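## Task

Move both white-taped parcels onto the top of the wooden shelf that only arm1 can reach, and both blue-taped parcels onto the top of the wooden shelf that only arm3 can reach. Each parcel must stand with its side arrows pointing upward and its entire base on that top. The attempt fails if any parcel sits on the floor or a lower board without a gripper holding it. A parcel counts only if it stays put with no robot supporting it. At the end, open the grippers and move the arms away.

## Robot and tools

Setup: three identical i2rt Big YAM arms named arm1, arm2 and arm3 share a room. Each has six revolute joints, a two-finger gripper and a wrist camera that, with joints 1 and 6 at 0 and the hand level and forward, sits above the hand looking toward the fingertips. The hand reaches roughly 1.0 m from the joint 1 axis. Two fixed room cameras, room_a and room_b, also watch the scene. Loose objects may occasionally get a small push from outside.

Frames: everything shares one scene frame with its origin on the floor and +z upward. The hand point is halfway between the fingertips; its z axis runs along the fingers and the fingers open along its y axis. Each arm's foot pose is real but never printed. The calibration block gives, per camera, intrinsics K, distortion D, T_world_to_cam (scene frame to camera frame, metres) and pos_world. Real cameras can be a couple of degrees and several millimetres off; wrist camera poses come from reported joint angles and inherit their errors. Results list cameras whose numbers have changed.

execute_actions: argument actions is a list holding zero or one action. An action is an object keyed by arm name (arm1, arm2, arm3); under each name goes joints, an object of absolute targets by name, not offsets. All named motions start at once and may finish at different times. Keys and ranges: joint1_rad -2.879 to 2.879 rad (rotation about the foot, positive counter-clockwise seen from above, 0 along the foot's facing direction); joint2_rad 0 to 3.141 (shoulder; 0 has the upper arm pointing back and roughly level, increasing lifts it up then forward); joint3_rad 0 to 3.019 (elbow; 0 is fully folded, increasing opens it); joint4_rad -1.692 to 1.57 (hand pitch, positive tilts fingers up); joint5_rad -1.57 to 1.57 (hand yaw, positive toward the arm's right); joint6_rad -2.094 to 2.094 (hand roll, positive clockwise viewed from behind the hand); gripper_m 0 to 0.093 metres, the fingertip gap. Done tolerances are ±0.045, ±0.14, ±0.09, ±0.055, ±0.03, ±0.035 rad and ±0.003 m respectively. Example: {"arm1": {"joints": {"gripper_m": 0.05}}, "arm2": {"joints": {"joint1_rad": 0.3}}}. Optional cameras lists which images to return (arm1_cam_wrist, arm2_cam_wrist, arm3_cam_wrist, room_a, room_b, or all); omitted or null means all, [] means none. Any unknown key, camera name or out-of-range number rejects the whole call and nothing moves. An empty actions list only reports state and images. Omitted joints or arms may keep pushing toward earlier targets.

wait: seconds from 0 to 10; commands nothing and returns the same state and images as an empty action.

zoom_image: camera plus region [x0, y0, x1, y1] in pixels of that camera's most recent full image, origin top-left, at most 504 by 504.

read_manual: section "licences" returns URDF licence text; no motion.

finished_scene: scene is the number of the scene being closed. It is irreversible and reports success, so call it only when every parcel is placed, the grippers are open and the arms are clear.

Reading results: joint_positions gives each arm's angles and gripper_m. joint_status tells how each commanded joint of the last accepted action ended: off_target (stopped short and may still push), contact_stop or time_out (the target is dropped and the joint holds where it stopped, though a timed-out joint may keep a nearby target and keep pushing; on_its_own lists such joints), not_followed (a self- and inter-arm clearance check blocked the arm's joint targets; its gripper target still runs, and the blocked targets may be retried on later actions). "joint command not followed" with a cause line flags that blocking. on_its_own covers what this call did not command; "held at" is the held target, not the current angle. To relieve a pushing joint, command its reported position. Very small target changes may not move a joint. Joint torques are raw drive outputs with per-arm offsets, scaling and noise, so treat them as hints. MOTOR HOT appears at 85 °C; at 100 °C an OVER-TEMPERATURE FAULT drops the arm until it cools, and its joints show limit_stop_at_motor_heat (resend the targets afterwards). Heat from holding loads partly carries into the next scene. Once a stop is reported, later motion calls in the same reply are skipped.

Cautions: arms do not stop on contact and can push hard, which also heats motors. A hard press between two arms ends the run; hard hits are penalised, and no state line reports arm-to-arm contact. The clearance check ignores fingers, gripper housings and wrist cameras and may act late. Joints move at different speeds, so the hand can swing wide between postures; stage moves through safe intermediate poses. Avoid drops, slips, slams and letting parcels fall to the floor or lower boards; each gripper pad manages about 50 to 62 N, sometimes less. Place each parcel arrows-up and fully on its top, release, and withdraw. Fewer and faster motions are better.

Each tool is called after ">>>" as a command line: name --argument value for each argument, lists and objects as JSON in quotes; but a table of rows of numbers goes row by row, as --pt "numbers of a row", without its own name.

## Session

>>> execute_actions --actions '[]'

Scene clock: 0.00 s.
Joint torques (N m, as the arm reports them, + toward a larger angle): no reading
arm1.joint_positions: joint1_rad=-0.821 joint2_rad=+0.497 joint3_rad=+1.621 joint4_rad=-1.613 joint5_rad=+0.150 joint6_rad=+0.222 gripper_m=+0.094
arm1.joint_status: not commanded
arm1.hand: x=-0.6229 y=-1.0866 z=+1.4876 quat_wxyz=(-0.342, -0.713, -0.477, +0.385) (m; scene frame)
arm2.joint_positions: joint1_rad=+0.639 joint2_rad=+0.556 joint3_rad=+1.336 joint4_rad=-1.485 joint5_rad=-0.117 joint6_rad=+0.794 gripper_m=+0.095
arm2.joint_status: not commanded
arm2.hand: x=+0.1589 y=-0.2044 z=+1.3890 quat_wxyz=(+0.251, +0.882, -0.218, -0.334) (m; scene frame)
arm3.joint_positions: joint1_rad=+0.216 joint2_rad=+0.557 joint3_rad=+1.344 joint4_rad=-1.358 joint5_rad=+0.113 joint6_rad=+0.601 gripper_m=+0.095
arm3.joint_status: not commanded
arm3.hand: x=+0.0341 y=+1.0763 z=+1.3662 quat_wxyz=(-0.160, -0.861, +0.166, +0.453) (m; scene frame)
pictures: arm1_cam_wrist, arm2_cam_wrist, arm3_cam_wrist, room_a, room_b
camera_calibration (this result's frames):
arm1_cam_wrist: T_world_to_cam=[[-0.939549, 0.316492, -0.130695, -0.0479041], [0.341264, 0.834216, -0.433155, 1.76661], [-0.0280623, -0.451572, -0.891793, 0.940071], [0, 0, 0, 1]] pos_world=[-0.621508, -1.03406, 1.5973]
arm2_cam_wrist: T_world_to_cam=[[0.221961, 0.781519, -0.583062, 0.931023], [0.961111, -0.27613, -0.00423921, -0.197477], [-0.164314, -0.559446, -0.812417, 1.16126], [0, 0, 0, 1]] pos_world=[0.173958, -0.132477, 1.48544]
arm3_cam_wrist: T_world_to_cam=[[0.133452, 0.893479, -0.428819, -0.381599], [0.91793, -0.274558, -0.286396, 0.659456], [-0.373624, -0.355406, -0.856791, 1.68854], [0, 0, 0, 1]] pos_world=[0.0764712, 1.12213, 1.47196]
Images, in order (width x height): arm1_cam_wrist 896x504, arm2_cam_wrist 896x504, arm3_cam_wrist 896x504, room_a 896x504, room_b 896x504.

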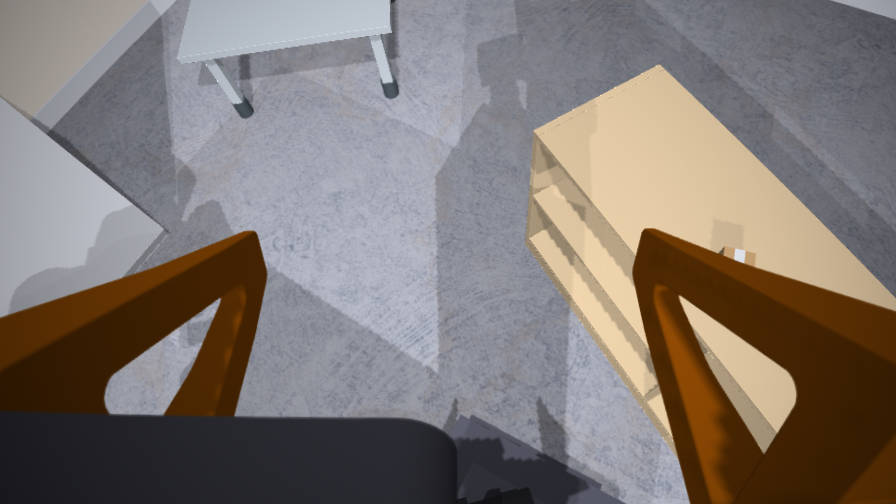

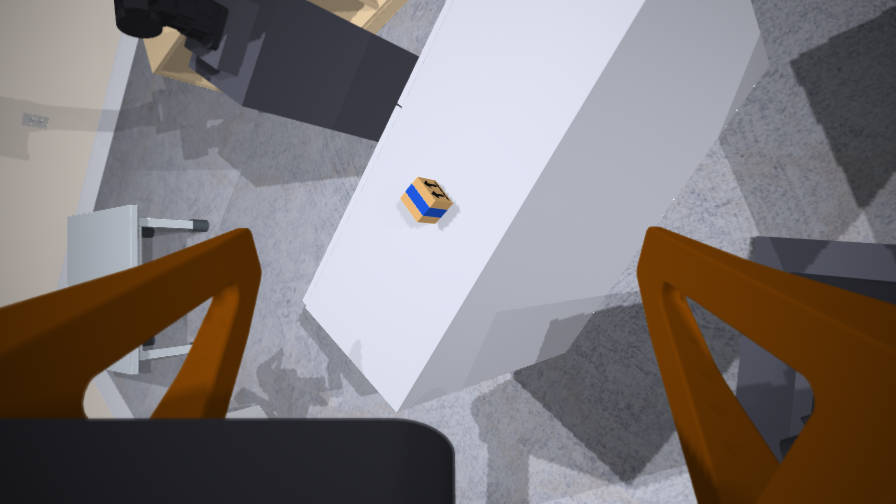

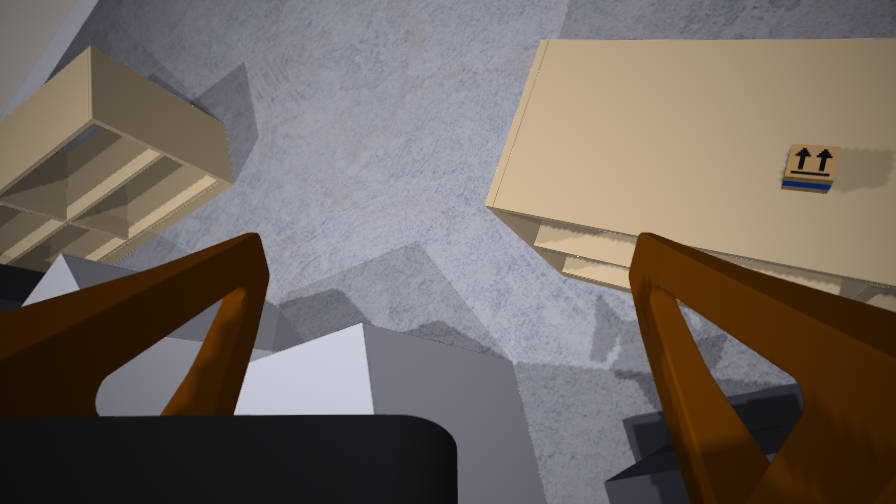

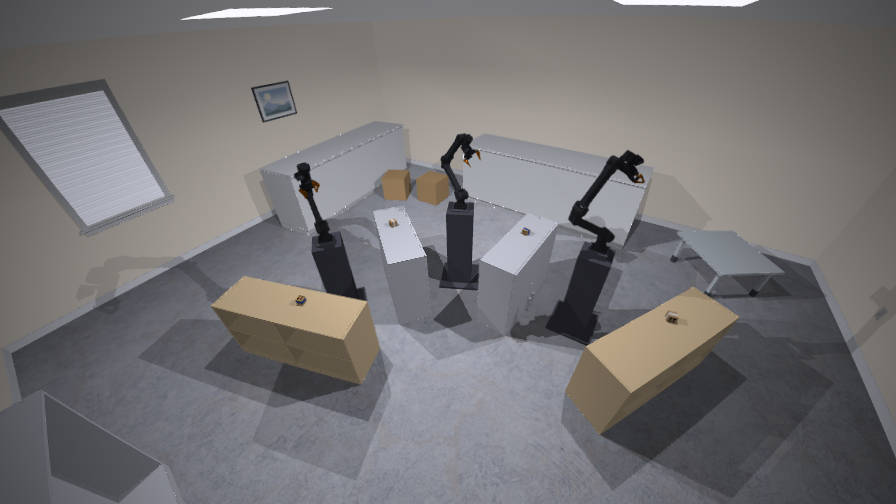

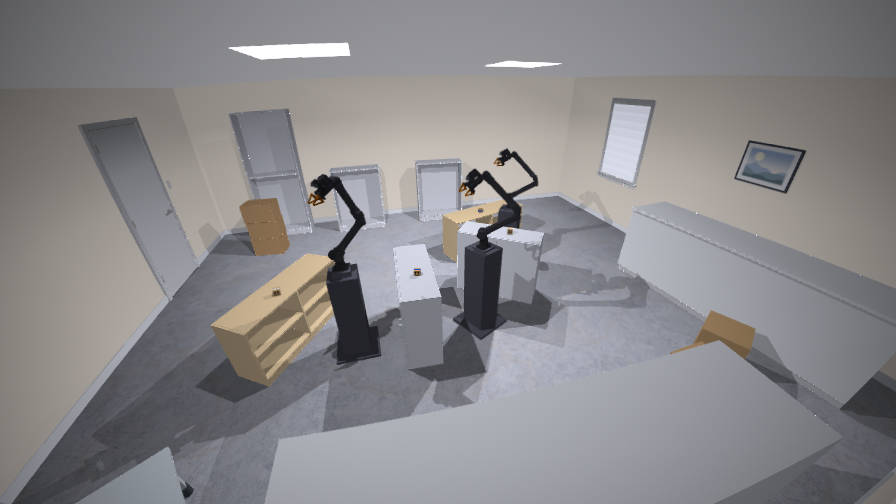

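>>> zoom_image --camera "arm2_cam_wrist" --region '[370, 145, 490, 255]'

>>> zoom_image --camera "room_a" --region '[640, 290, 700, 345]'

>>> zoom_image --camera "room_a" --region '[365, 200, 425, 250]'

>>> zoom_image --camera "room_b" --region '[250, 265, 305, 315]'

>>> zoom_image --camera "room_b" --region '[480, 210, 540, 255]'

>>> zoom_image --camera "room_b" --region '[390, 250, 445, 295]'

>>> zoom_image --camera "arm3_cam_wrist" --region '[750, 120, 870, 220]'

Region (370, 145, 490, 255) of arm2_cam_wrist's 896x504 image, scaled by 4.200, with more detail than that image has; it fills the top 462 rows of this view, and the rest is white.

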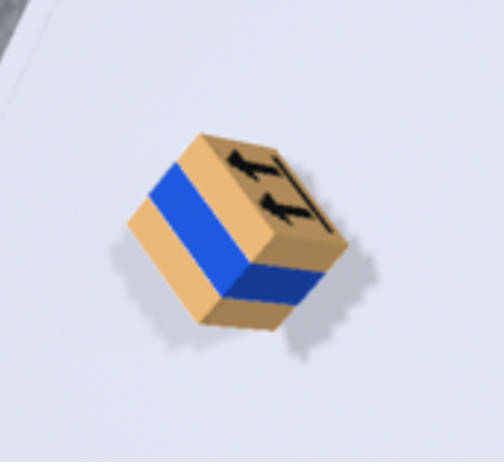

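Region (640, 290, 700, 345) of room_a's 896x504 image, scaled by 8.400, with more detail than that image has; it fills the top 462 rows of this view, and the rest is white.

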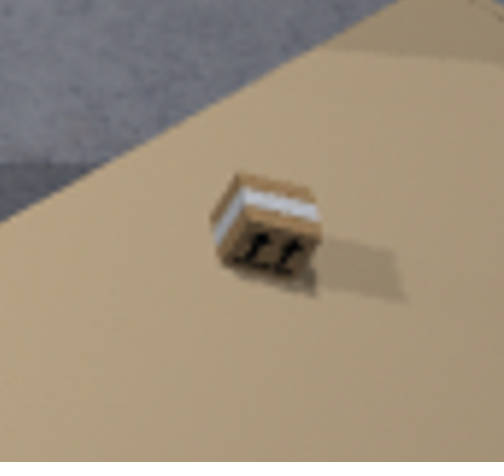

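Region (365, 200, 425, 250) of room_a's 896x504 image, scaled by 8.400, with more detail than that image has.

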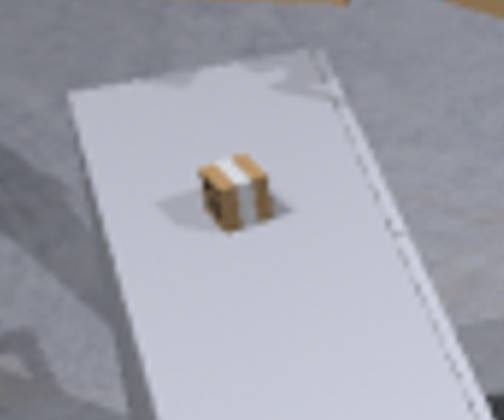

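Region (250, 265, 305, 315) of room_b's 896x504 image, scaled by 9.164, with more detail than that image has; it fills the top 458 rows of this view, and the rest is white.

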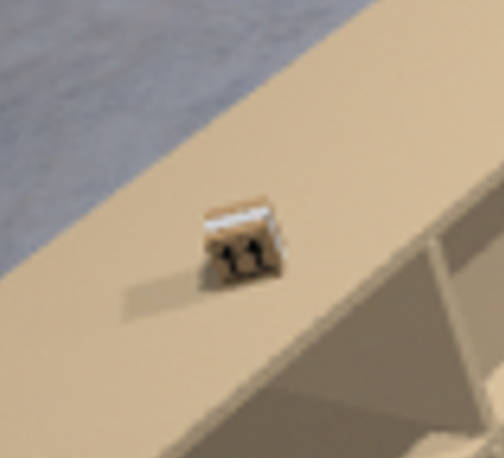

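Region (480, 210, 540, 255) of room_b's 896x504 image, scaled by 8.400, with more detail than that image has; it fills the top 378 rows of this view, and the rest is white.

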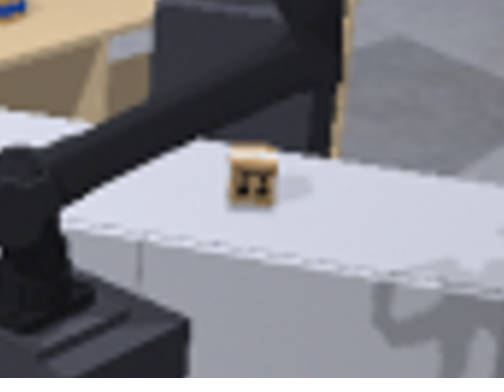

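Region (390, 250, 445, 295) of room_b's 896x504 image, scaled by 9.164, with more detail than that image has; it fills the top 412 rows of this view, and the rest is white.

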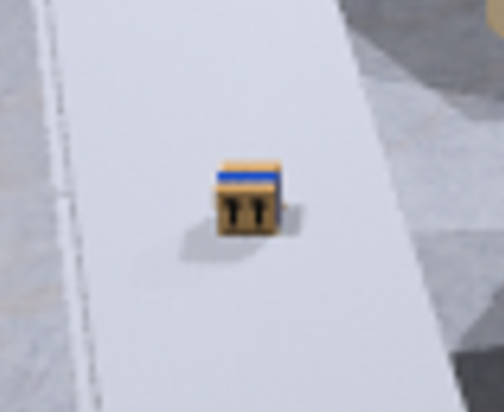

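Region (750, 120, 870, 220) of arm3_cam_wrist's 896x504 image, scaled by 4.200, with more detail than that image has.

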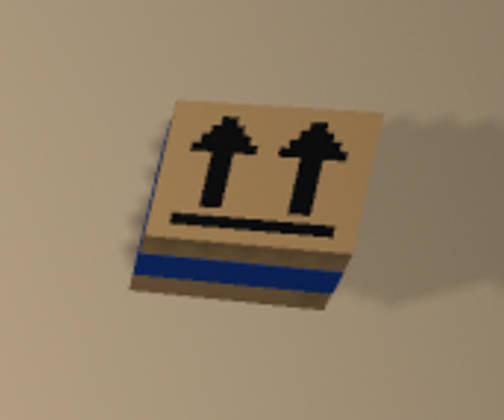

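>>> execute_actions --actions '[{"arm1": {"joints": {"joint1_rad": -1.8, "joint2_rad": 2.0, "joint3_rad": 1.8, "joint4_rad": -1.1, "joint5_rad": 0, "joint6_rad": 0}}, "arm2": {"joints": {"joint1_rad": 1.28, "joint2_rad": 2.02, "joint3_rad": 1.82, "joint4_rad": -1.35, "joint5_rad": 0, "joint6_rad": 0}}, "arm3": {"joints": {"joint1_rad": -0.54, "joint2_rad": 2.02, "joint3_rad": 1.37, "joint4_rad": -0.91, "joint5_rad": 0, "joint6_rad": 0}}}]' --cameras '["arm1_cam_wrist", "arm2_cam_wrist", "arm3_cam_wrist"]'

Scene clock: 6.07 s.
Joint torques (N m, as the arm reports them, + toward a larger angle): arm1=[  1.36 -19.69  10.79   0.9    0.    -0.14] | arm2=[ -0.59 -17.67   8.82  -0.1    0.1   -0.13] | arm3=[  0.46 -18.01   9.16   1.11  -0.08  -0.05]
arm1.joint_positions: joint1_rad=-1.812 joint2_rad=+1.981 joint3_rad=+1.774 joint4_rad=-1.097 joint5_rad=-0.001 joint6_rad=+0.008 gripper_m=+0.094
arm1.joint_status: all done
arm1.hand: x=-1.1821 y=-1.3051 z=+1.0223 quat_wxyz=(-0.030, -0.962, -0.240, +0.130) (m; scene frame)
arm2.joint_positions: joint1_rad=+1.286 joint2_rad=+2.028 joint3_rad=+1.802 joint4_rad=-1.348 joint5_rad=+0.001 joint6_rad=+0.011 gripper_m=+0.095
arm2.joint_status: all done
arm2.hand: x=-0.0420 y=-0.6198 z=+0.9945 quat_wxyz=(-0.003, +0.903, +0.429, +0.007) (m; scene frame)
arm3.joint_positions: joint1_rad=-0.547 joint2_rad=+2.003 joint3_rad=+1.352 joint4_rad=-0.912 joint5_rad=+0.000 joint6_rad=+0.007 gripper_m=+0.095
arm3.joint_status: all done
arm3.hand: x=-0.2413 y=+1.3698 z=+0.8079 quat_wxyz=(+0.001, -0.970, +0.242, +0.003) (m; scene frame)
pictures: arm1_cam_wrist, arm2_cam_wrist, arm3_cam_wrist
camera_calibration (this result's frames):
arm1_cam_wrist: T_world_to_cam=[[-0.460284, 0.887771, 0.000978871, 0.612545], [0.831734, 0.430845, 0.350131, 1.19073], [0.310414, 0.161974, -0.9367, 1.65756], [0, 0, 0, 1]] pos_world=[-1.22296, -1.3253, 1.13512]
arm2_cam_wrist: T_world_to_cam=[[-0.77654, 0.63003, 0.00686472, 0.34775], [0.508251, 0.619928, 0.597804, -0.183166], [0.372379, 0.467708, -0.801613, 1.22376], [0, 0, 0, 1]] pos_world=[-0.0925666, -0.677905, 1.08809]
arm3_cam_wrist: T_world_to_cam=[[0.467863, 0.883761, -0.00839855, -1.09208], [0.727254, -0.379573, 0.571862, 0.237435], [0.502202, -0.273661, -0.820307, 1.28144], [0, 0, 0, 1]] pos_world=[-0.305273, 1.40594, 0.906223]
Images, in order (width x height): arm1_cam_wrist 896x504, arm2_cam_wrist 896x504, arm3_cam_wrist 896x504.

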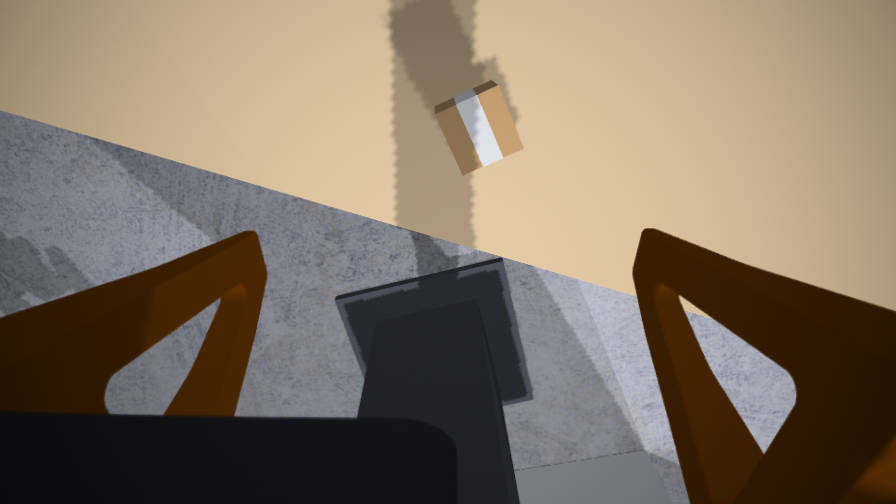

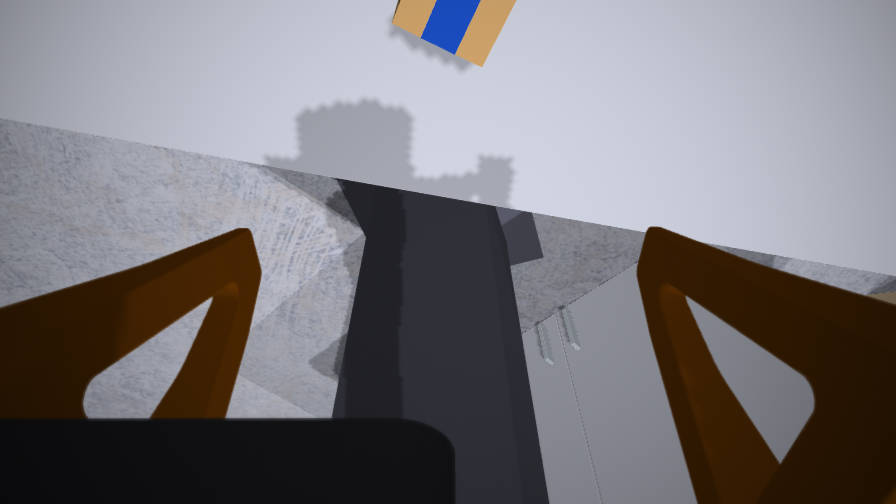

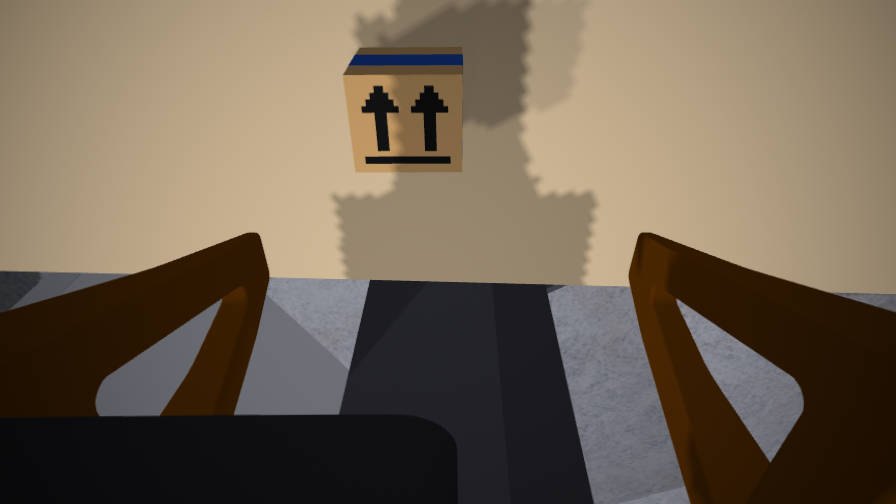

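>>> execute_actions --actions '[{"arm1": {"joints": {"joint1_rad": -1.87, "joint2_rad": 2.33, "joint3_rad": 1.81, "joint4_rad": -1.03}}, "arm2": {"joints": {"joint1_rad": 1.265, "joint2_rad": 2.315, "joint3_rad": 1.71, "joint4_rad": -0.955, "joint6_rad": 0.45}}, "arm3": {"joints": {"joint1_rad": -0.5, "joint2_rad": 2.58, "joint3_rad": 1.84, "joint4_rad": -1.34}}}]' --cameras '["arm1_cam_wrist", "arm2_cam_wrist", "arm3_cam_wrist"]'

Scene clock: 9.17 s.
Joint torques (N m, as the arm reports them, + toward a larger angle): arm1=[  0.05 -24.54   8.99   0.6    0.01  -0.13] | arm2=[ -0.14 -17.46   6.68   0.4    0.21   0.16] | arm3=[ -0.53 -23.76   8.2   -0.41  -0.08  -0.03]
arm1.joint_positions: joint1_rad=-1.869 joint2_rad=+2.346 joint3_rad=+1.786 joint4_rad=-1.033 joint5_rad=-0.001 joint6_rad=+0.008 gripper_m=+0.094
arm1.joint_status: all done
arm1.hand: x=-1.1815 y=-1.2603 z=+0.7921 quat_wxyz=(+0.006, -0.977, -0.214, -0.010) (m; scene frame)
arm2.joint_positions: joint1_rad=+1.260 joint2_rad=+2.301 joint3_rad=+1.707 joint4_rad=-0.965 joint5_rad=-0.001 joint6_rad=+0.438 gripper_m=+0.095
arm2.joint_status: all done
arm2.hand: x=-0.0675 y=-0.6258 z=+0.7932 quat_wxyz=(+0.001, +0.976, +0.216, +0.001) (m; scene frame)
arm3.joint_positions: joint1_rad=-0.497 joint2_rad=+2.579 joint3_rad=+1.810 joint4_rad=-1.331 joint5_rad=+0.000 joint6_rad=+0.007 gripper_m=+0.095
arm3.joint_status: all done
arm3.hand: x=-0.2360 y=+1.3374 z=+0.6367 quat_wxyz=(-0.055, -0.942, +0.210, -0.256) (m; scene frame)
pictures: arm1_cam_wrist, arm2_cam_wrist, arm3_cam_wrist
camera_calibration (this result's frames):
arm1_cam_wrist: T_world_to_cam=[[-0.408104, 0.912911, 0.00666595, 0.662097], [0.729987, 0.321928, 0.602894, 0.793893], [0.548243, 0.25091, -0.797793, 1.71758], [0, 0, 0, 1]] pos_world=[-1.25098, -1.29097, 0.887226]
arm2_cam_wrist: T_world_to_cam=[[-0.422194, 0.906491, 0.00508729, 0.531418], [0.735508, 0.339268, 0.586452, -0.197477], [0.529888, 0.251338, -0.809968, 0.956561], [0, 0, 0, 1]] pos_world=[-0.137263, -0.655149, 0.887891]
arm3_cam_wrist: T_world_to_cam=[[0.426263, 0.904588, -0.00450889, -1.10754], [0.375588, -0.172447, 0.910602, -0.256556], [0.822942, -0.38985, -0.41326, 1.10142], [0, 0, 0, 1]] pos_world=[-0.337939, 1.38701, 0.683799]
Images, in order (width x height): arm1_cam_wrist 896x504, arm2_cam_wrist 896x504, arm3_cam_wrist 896x504.

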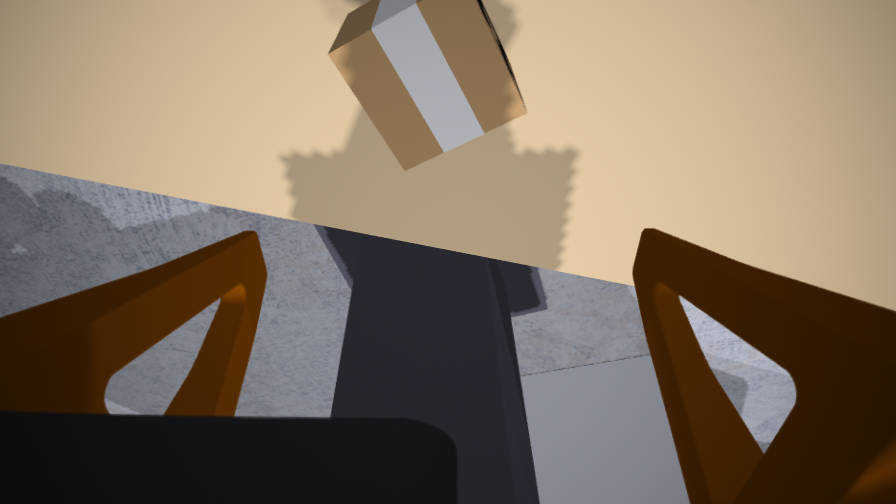

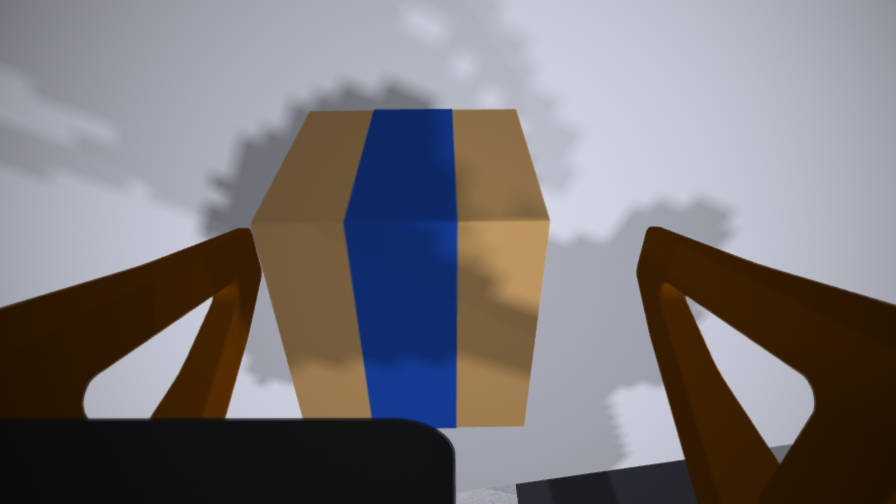

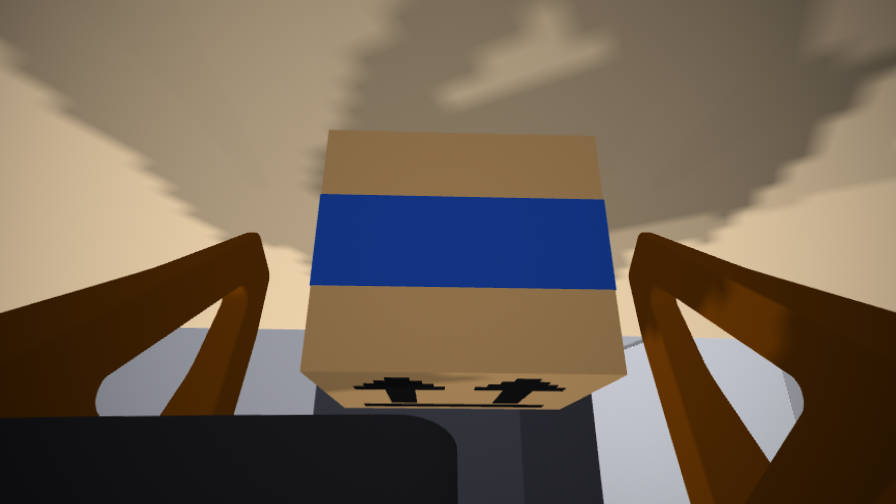

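>>> execute_actions --actions '[{"arm2": {"joints": {"gripper_m": 0.04}}, "arm3": {"joints": {"gripper_m": 0.04}}, "arm1": {"joints": {"joint2_rad": 1.9, "joint3_rad": 1.4}}}]' --cameras '["arm3_cam_wrist"]'

>>> zoom_image --camera "arm3_cam_wrist" --region '[200, 50, 700, 450]'

Scene clock: 11.43 s.
Joint torques (N m, as the arm reports them, + toward a larger angle): arm1=[  0.02 -16.05   7.6    0.64   0.01  -0.13] | arm2=[  0.12 -17.87   6.6    0.35   0.2    0.14] | arm3=[ -0.66 -23.54   8.25  -0.42  -0.07  -0.02]
arm1.joint_positions: joint1_rad=-1.869 joint2_rad=+1.878 joint3_rad=+1.402 joint4_rad=-1.031 joint5_rad=-0.001 joint6_rad=+0.008 gripper_m=+0.094
arm1.joint_status: all done
arm1.hand: x=-1.0932 y=-1.2200 z=+0.9381 quat_wxyz=(-0.004, -0.976, -0.214, +0.032) (m; scene frame)
arm2.joint_positions: joint1_rad=+1.260 joint2_rad=+2.301 joint3_rad=+1.707 joint4_rad=-0.965 joint5_rad=-0.001 joint6_rad=+0.439 gripper_m=+0.049
arm2.joint_status: gripper_m off_target (ended at +0.049, target +0.040)
arm2.hand: x=-0.0676 y=-0.6257 z=+0.7932 quat_wxyz=(+0.001, +0.977, +0.215, +0.000) (m; scene frame)
arm3.joint_positions: joint1_rad=-0.497 joint2_rad=+2.579 joint3_rad=+1.810 joint4_rad=-1.331 joint5_rad=+0.000 joint6_rad=+0.007 gripper_m=+0.056
arm3.joint_status: gripper_m off_target (ended at +0.056, target +0.040)
arm3.hand: x=-0.2360 y=+1.3374 z=+0.6367 quat_wxyz=(-0.055, -0.942, +0.210, -0.256) (m; scene frame)
pictures: arm3_cam_wrist
camera_calibration (this result's frames):
arm3_cam_wrist: T_world_to_cam=[[0.425965, 0.904727, -0.00470174, -1.10768], [0.375718, -0.172164, 0.910602, -0.256904], [0.823037, -0.389651, -0.413258, 1.10117], [0, 0, 0, 1]] pos_world=[-0.337951, 1.38699, 0.683798]
Images, in order (width x height): arm3_cam_wrist 896x504.

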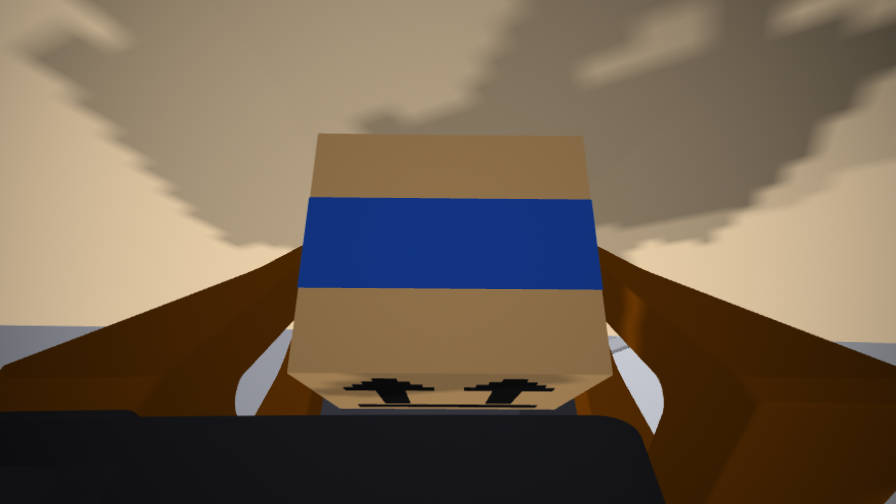

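Region (200, 50, 700, 450) of arm3_cam_wrist's 896x504 image, scaled by 1.008, with more detail than that image has; it fills the top 403 rows of this view, and the rest is white.

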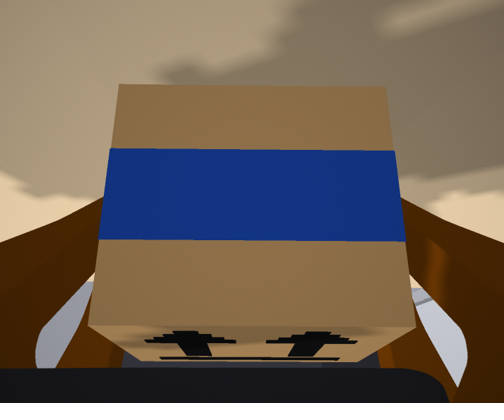

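>>> execute_actions --actions '[{"arm1": {"joints": {"joint1_rad": 0.2, "joint2_rad": 1.3, "joint3_rad": 0.9, "joint4_rad": -1.1}}, "arm2": {"joints": {"joint1_rad": -0.8, "joint2_rad": 2.16, "joint4_rad": -1.11, "joint6_rad": 0.58}}, "arm3": {"joints": {"joint2_rad": 2.0, "joint3_rad": 1.03, "joint4_rad": 0.44}}}]' --cameras '["arm2_cam_wrist", "arm3_cam_wrist", "room_a"]'

Scene clock: 16.07 s.
Joint torques (N m, as the arm reports them, + toward a larger angle): arm1=[ 0.73 -8.89  7.66  0.42 -0.01 -0.12] | arm2=[ -0.6  -17.45   7.44  -0.3    0.12   0.13] | arm3=[ -0.56 -17.31   7.72   3.23  -0.06  -0.03]
arm1.joint_positions: joint1_rad=+0.194 joint2_rad=+1.304 joint3_rad=+0.904 joint4_rad=-1.092 joint5_rad=-0.001 joint6_rad=+0.007 gripper_m=+0.094
arm1.joint_status: all done
arm1.hand: x=-0.3018 y=-1.1979 z=+1.0056 quat_wxyz=(-0.036, -0.317, -0.948, +0.009) (m; scene frame)
arm2.joint_positions: joint1_rad=-0.798 joint2_rad=+2.153 joint3_rad=+1.703 joint4_rad=-1.100 joint5_rad=+0.002 joint6_rad=+0.570 gripper_m=+0.049
arm2.joint_status: all done
arm2.hand: x=+0.1072 y=+0.4561 z=+0.8925 quat_wxyz=(-0.010, +0.639, -0.769, -0.010) (m; scene frame)
arm3.joint_positions: joint1_rad=-0.497 joint2_rad=+1.989 joint3_rad=+1.020 joint4_rad=+0.421 joint5_rad=+0.000 joint6_rad=+0.007 gripper_m=+0.056
arm3.joint_status: all done
arm3.hand: x=-0.3589 y=+1.3940 z=+0.8451 quat_wxyz=(+0.103, -0.851, +0.190, +0.478) (m; scene frame)
pictures: arm2_cam_wrist, arm3_cam_wrist, room_a
camera_calibration (this result's frames):
arm2_cam_wrist: T_world_to_cam=[[0.983343, -0.181685, 0.00529018, -0.0305702], [-0.152974, -0.811529, 0.563932, -0.111041], [-0.0981648, -0.555347, -0.825805, 1.12186], [0, 0, 0, 1]] pos_world=[0.123202, 0.527355, 0.989219]
arm3_cam_wrist: T_world_to_cam=[[0.414237, 0.910126, -0.00886993, -1.11379], [0.834314, -0.38359, -0.395952, 1.17279], [-0.363769, 0.156617, -0.918228, 0.549857], [0, 0, 0, 1]] pos_world=[-0.317083, 1.37744, 0.959385]
Images, in order (width x height): arm2_cam_wrist 896x504, arm3_cam_wrist 896x504, room_a 896x504.

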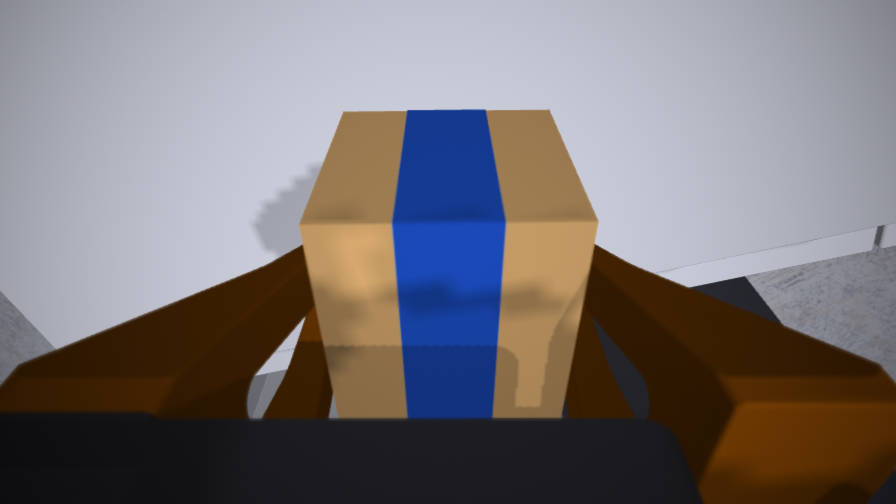

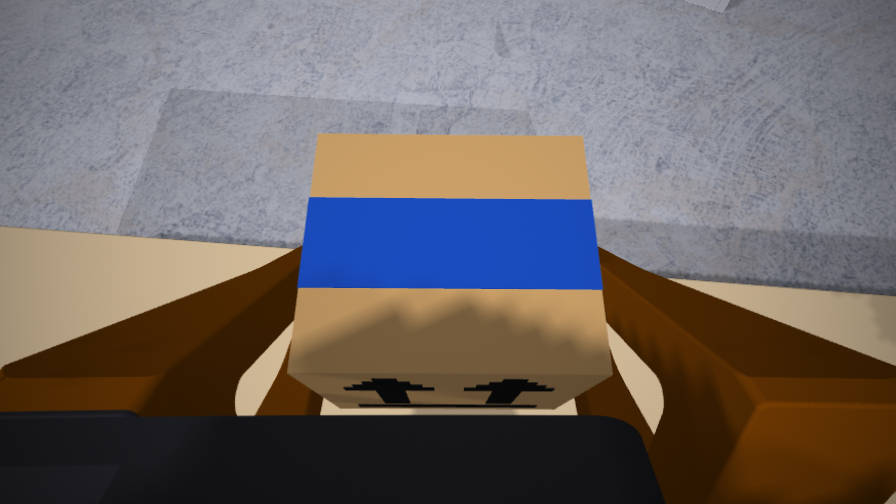

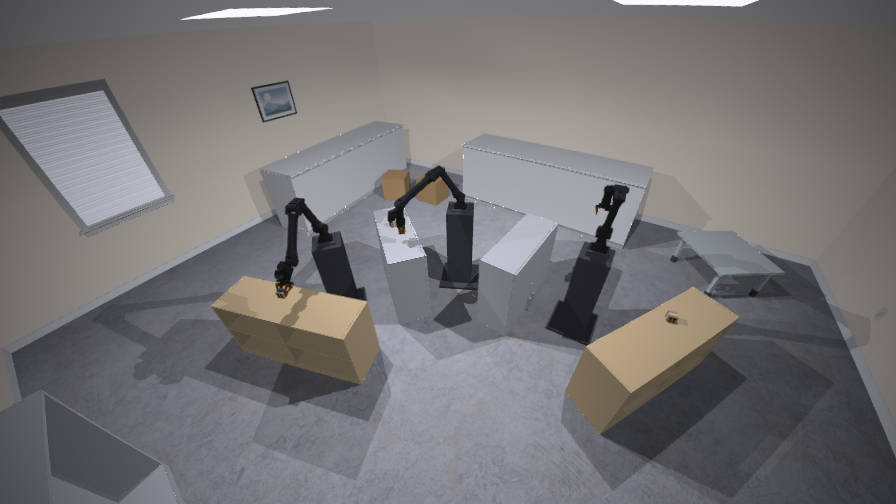

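>>> execute_actions --actions '[{"arm2": {"joints": {"joint2_rad": 2.305, "joint4_rad": -0.965}}, "arm3": {"joints": {"joint2_rad": 2.485, "joint4_rad": 0.955}}, "arm1": {"joints": {"joint1_rad": 0.7}}}]' --cameras '["arm2_cam_wrist", "arm3_cam_wrist"]'

Scene clock: 19.47 s.
Joint torques (N m, as the arm reports them, + toward a larger angle): arm1=[ 0.53 -8.86  7.65  0.4  -0.01 -0.12] | arm2=[ -0.42 -19.24   6.77   0.3    0.15   0.13] | arm3=[ -0.74 -18.3    3.56   3.28  -0.08   0.  ]
arm1.joint_positions: joint1_rad=+0.693 joint2_rad=+1.304 joint3_rad=+0.904 joint4_rad=-1.092 joint5_rad=-0.001 joint6_rad=+0.007 gripper_m=+0.094
arm1.joint_status: all done
arm1.hand: x=-0.2344 y=-1.0338 z=+1.0066 quat_wxyz=(-0.038, -0.073, -0.997, -0.001) (m; scene frame)
arm2.joint_positions: joint1_rad=-0.799 joint2_rad=+2.307 joint3_rad=+1.702 joint4_rad=-0.974 joint5_rad=+0.001 joint6_rad=+0.571 gripper_m=+0.049
arm2.joint_status: all done
arm2.hand: x=+0.1075 y=+0.4597 z=+0.7978 quat_wxyz=(-0.005, +0.639, -0.770, +0.004) (m; scene frame)
arm3.joint_positions: joint1_rad=-0.497 joint2_rad=+2.480 joint3_rad=+1.020 joint4_rad=+0.937 joint5_rad=+0.000 joint6_rad=+0.004 gripper_m=+0.056
arm3.joint_status: all done
arm3.hand: x=-0.3165 y=+1.3745 z=+0.6459 quat_wxyz=(+0.106, -0.846, +0.187, +0.488) (m; scene frame)
pictures: arm2_cam_wrist, arm3_cam_wrist
camera_calibration (this result's frames):
arm2_cam_wrist: T_world_to_cam=[[0.982882, -0.183144, 0.0200506, -0.0407265], [-0.160209, -0.795872, 0.583884, -0.0769613], [-0.090977, -0.577101, -0.811589, 1.04359], [0, 0, 0, 1]] pos_world=[0.122643, 0.533549, 0.892722]
arm3_cam_wrist: T_world_to_cam=[[0.412664, 0.910863, -0.00612258, -1.1186], [0.826468, -0.377239, -0.417901, 1.05402], [-0.38296, 0.167393, -0.908472, 0.358246], [0, 0, 0, 1]] pos_world=[-0.272317, 1.35654, 0.759085]
Images, in order (width x height): arm2_cam_wrist 896x504, arm3_cam_wrist 896x504.

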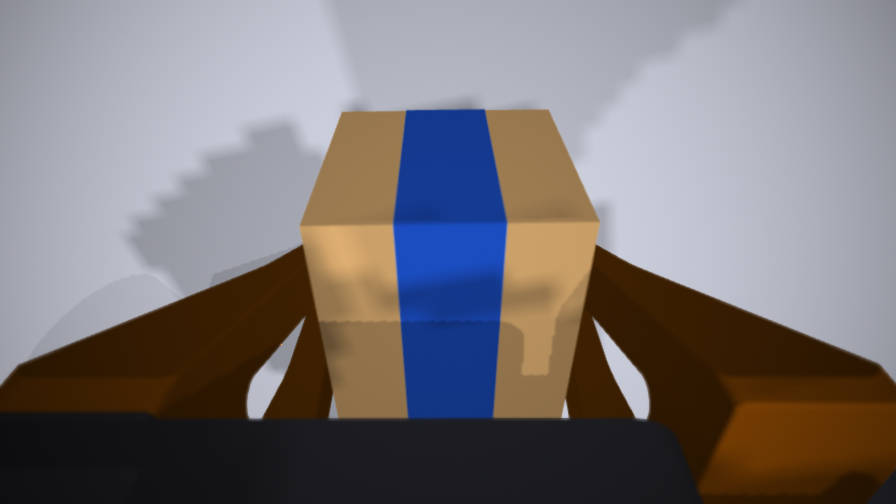

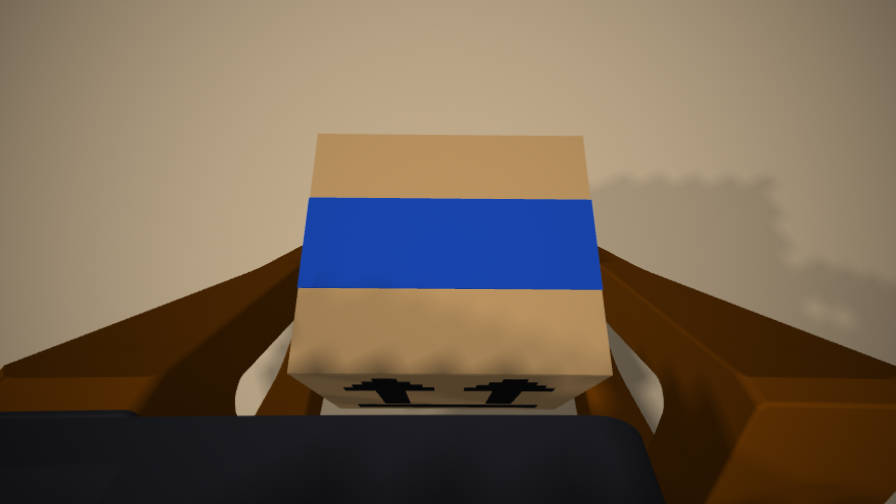

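>>> execute_actions --actions '[]' --cameras '["room_a", "room_b"]'

>>> zoom_image --camera "room_a" --region '[370, 205, 430, 265]'

>>> zoom_image --camera "room_b" --region '[440, 195, 540, 255]'

Scene clock: 19.77 s.
Joint torques (N m, as the arm reports them, + toward a larger angle): arm1=[ 0.81 -8.96  7.59  0.41 -0.02 -0.12] | arm2=[ -0.38 -18.96   6.97   0.36   0.15   0.12] | arm3=[ -0.33 -18.26   3.53   3.24  -0.07   0.  ]
arm1.joint_positions: joint1_rad=+0.693 joint2_rad=+1.304 joint3_rad=+0.904 joint4_rad=-1.092 joint5_rad=-0.001 joint6_rad=+0.007 gripper_m=+0.094
arm1.joint_status: all done
arm1.hand: x=-0.2344 y=-1.0338 z=+1.0066 quat_wxyz=(-0.038, -0.073, -0.997, -0.001) (m; scene frame)
arm2.joint_positions: joint1_rad=-0.799 joint2_rad=+2.307 joint3_rad=+1.702 joint4_rad=-0.974 joint5_rad=+0.001 joint6_rad=+0.571 gripper_m=+0.049
arm2.joint_status: all done
arm2.hand: x=+0.1075 y=+0.4597 z=+0.7978 quat_wxyz=(-0.005, +0.639, -0.770, +0.004) (m; scene frame)
arm3.joint_positions: joint1_rad=-0.497 joint2_rad=+2.480 joint3_rad=+1.020 joint4_rad=+0.937 joint5_rad=+0.000 joint6_rad=+0.004 gripper_m=+0.056
arm3.joint_status: all done
arm3.hand: x=-0.3165 y=+1.3745 z=+0.6459 quat_wxyz=(+0.106, -0.846, +0.187, +0.488) (m; scene frame)
pictures: room_a, room_b
Images, in order (width x height): room_a 896x504, room_b 896x504.

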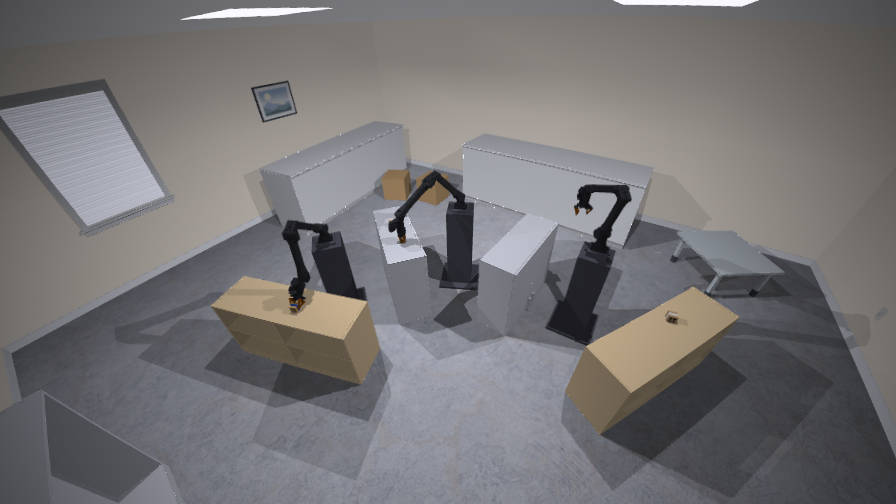

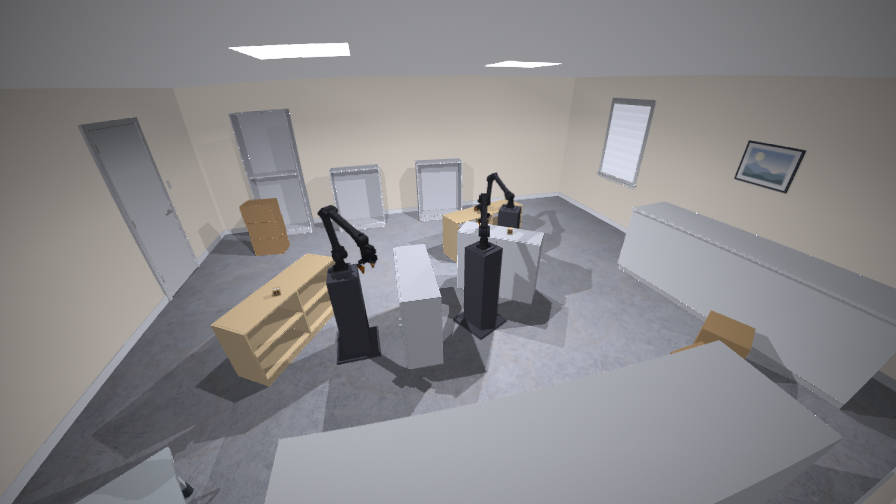

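Region (370, 205, 430, 265) of room_a's 896x504 image, scaled by 8.400, with more detail than that image has.

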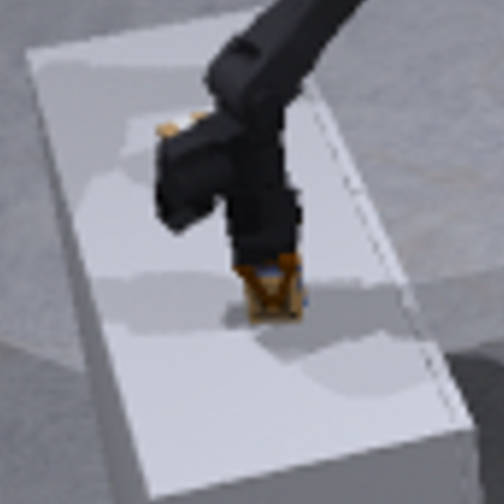

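Region (440, 195, 540, 255) of room_b's 896x504 image, scaled by 5.040, with more detail than that image has; it fills the top 302 rows of this view, and the rest is white.

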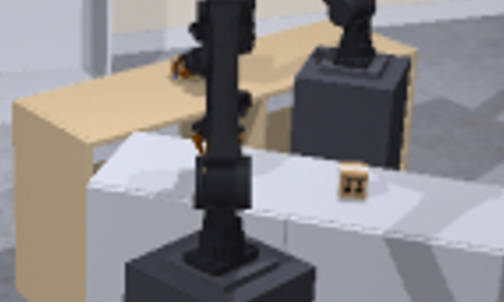

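>>> execute_actions --actions '[{"arm2": {"joints": {"joint3_rad": 1.68, "joint4_rad": -0.945}}, "arm3": {"joints": {"joint4_rad": 0.91}}}]' --cameras '["arm2_cam_wrist", "arm3_cam_wrist"]'

Scene clock: 20.57 s.
Joint torques (N m, as the arm reports them, + toward a larger angle): arm1=[ 0.76 -8.92  7.63  0.43  0.   -0.12] | arm2=[ -0.47 -19.07   5.84   0.37   0.19   0.13] | arm3=[ -0.54 -18.52   3.48   2.27  -0.07   0.  ]
arm1.joint_positions: joint1_rad=+0.693 joint2_rad=+1.304 joint3_rad=+0.904 joint4_rad=-1.092 joint5_rad=-0.001 joint6_rad=+0.007 gripper_m=+0.094
arm1.joint_status: not commanded
arm1.hand: x=-0.2344 y=-1.0338 z=+1.0066 quat_wxyz=(-0.038, -0.073, -0.997, -0.001) (m; scene frame)
arm2.joint_positions: joint1_rad=-0.799 joint2_rad=+2.307 joint3_rad=+1.687 joint4_rad=-0.955 joint5_rad=+0.000 joint6_rad=+0.571 gripper_m=+0.049
arm2.joint_status: all done
arm2.hand: x=+0.1084 y=+0.4573 z=+0.7929 quat_wxyz=(-0.005, +0.638, -0.770, +0.002) (m; scene frame)
arm3.joint_positions: joint1_rad=-0.497 joint2_rad=+2.480 joint3_rad=+1.020 joint4_rad=+0.917 joint5_rad=+0.000 joint6_rad=+0.004 gripper_m=+0.056
arm3.joint_status: all done
arm3.hand: x=-0.3143 y=+1.3734 z=+0.6417 quat_wxyz=(+0.104, -0.851, +0.188, +0.480) (m; scene frame)
pictures: arm2_cam_wrist, arm3_cam_wrist
camera_calibration (this result's frames):
arm2_cam_wrist: T_world_to_cam=[[0.982856, -0.183539, 0.0175556, -0.0397874], [-0.15932, -0.797507, 0.581893, -0.0736444], [-0.0927993, -0.574714, -0.813076, 1.03859], [0, 0, 0, 1]] pos_world=[0.123752, 0.530855, 0.888]
arm3_cam_wrist: T_world_to_cam=[[0.412772, 0.910813, -0.00624178, -1.11843], [0.833837, -0.380627, -0.399798, 1.04536], [-0.366517, 0.159821, -0.916582, 0.376247], [0, 0, 0, 1]] pos_world=[-0.272103, 1.35644, 0.755813]
Images, in order (width x height): arm2_cam_wrist 896x504, arm3_cam_wrist 896x504.

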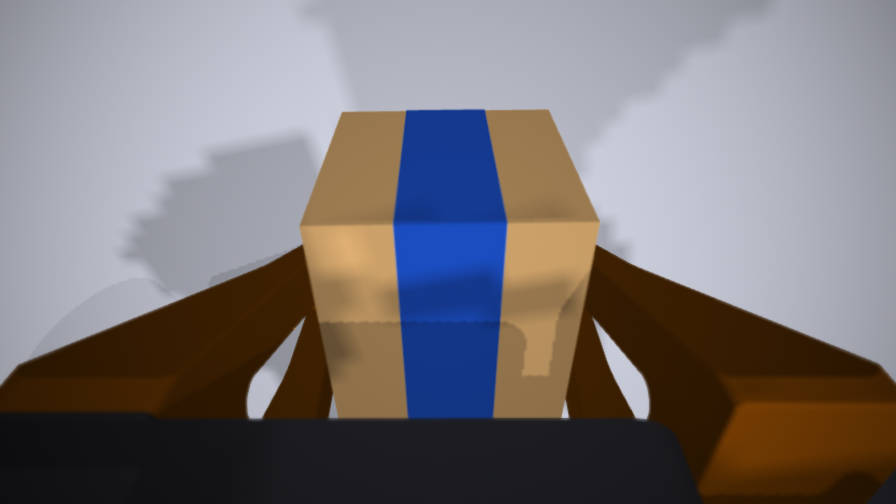

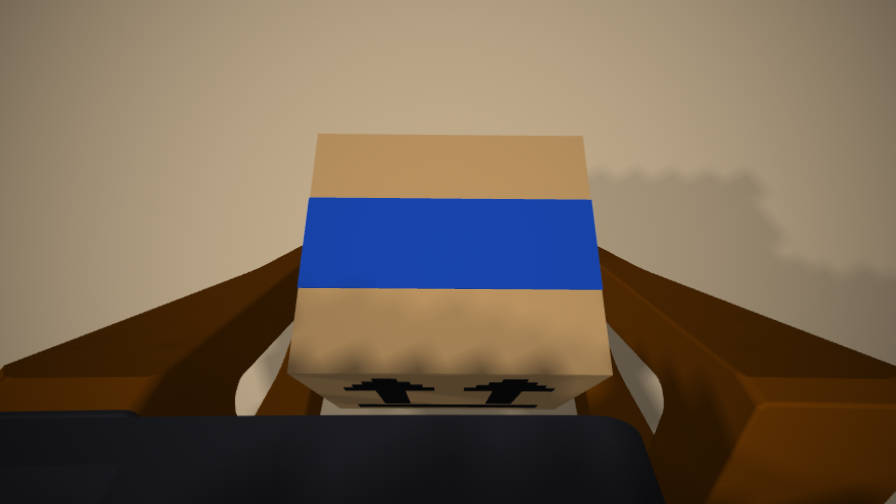

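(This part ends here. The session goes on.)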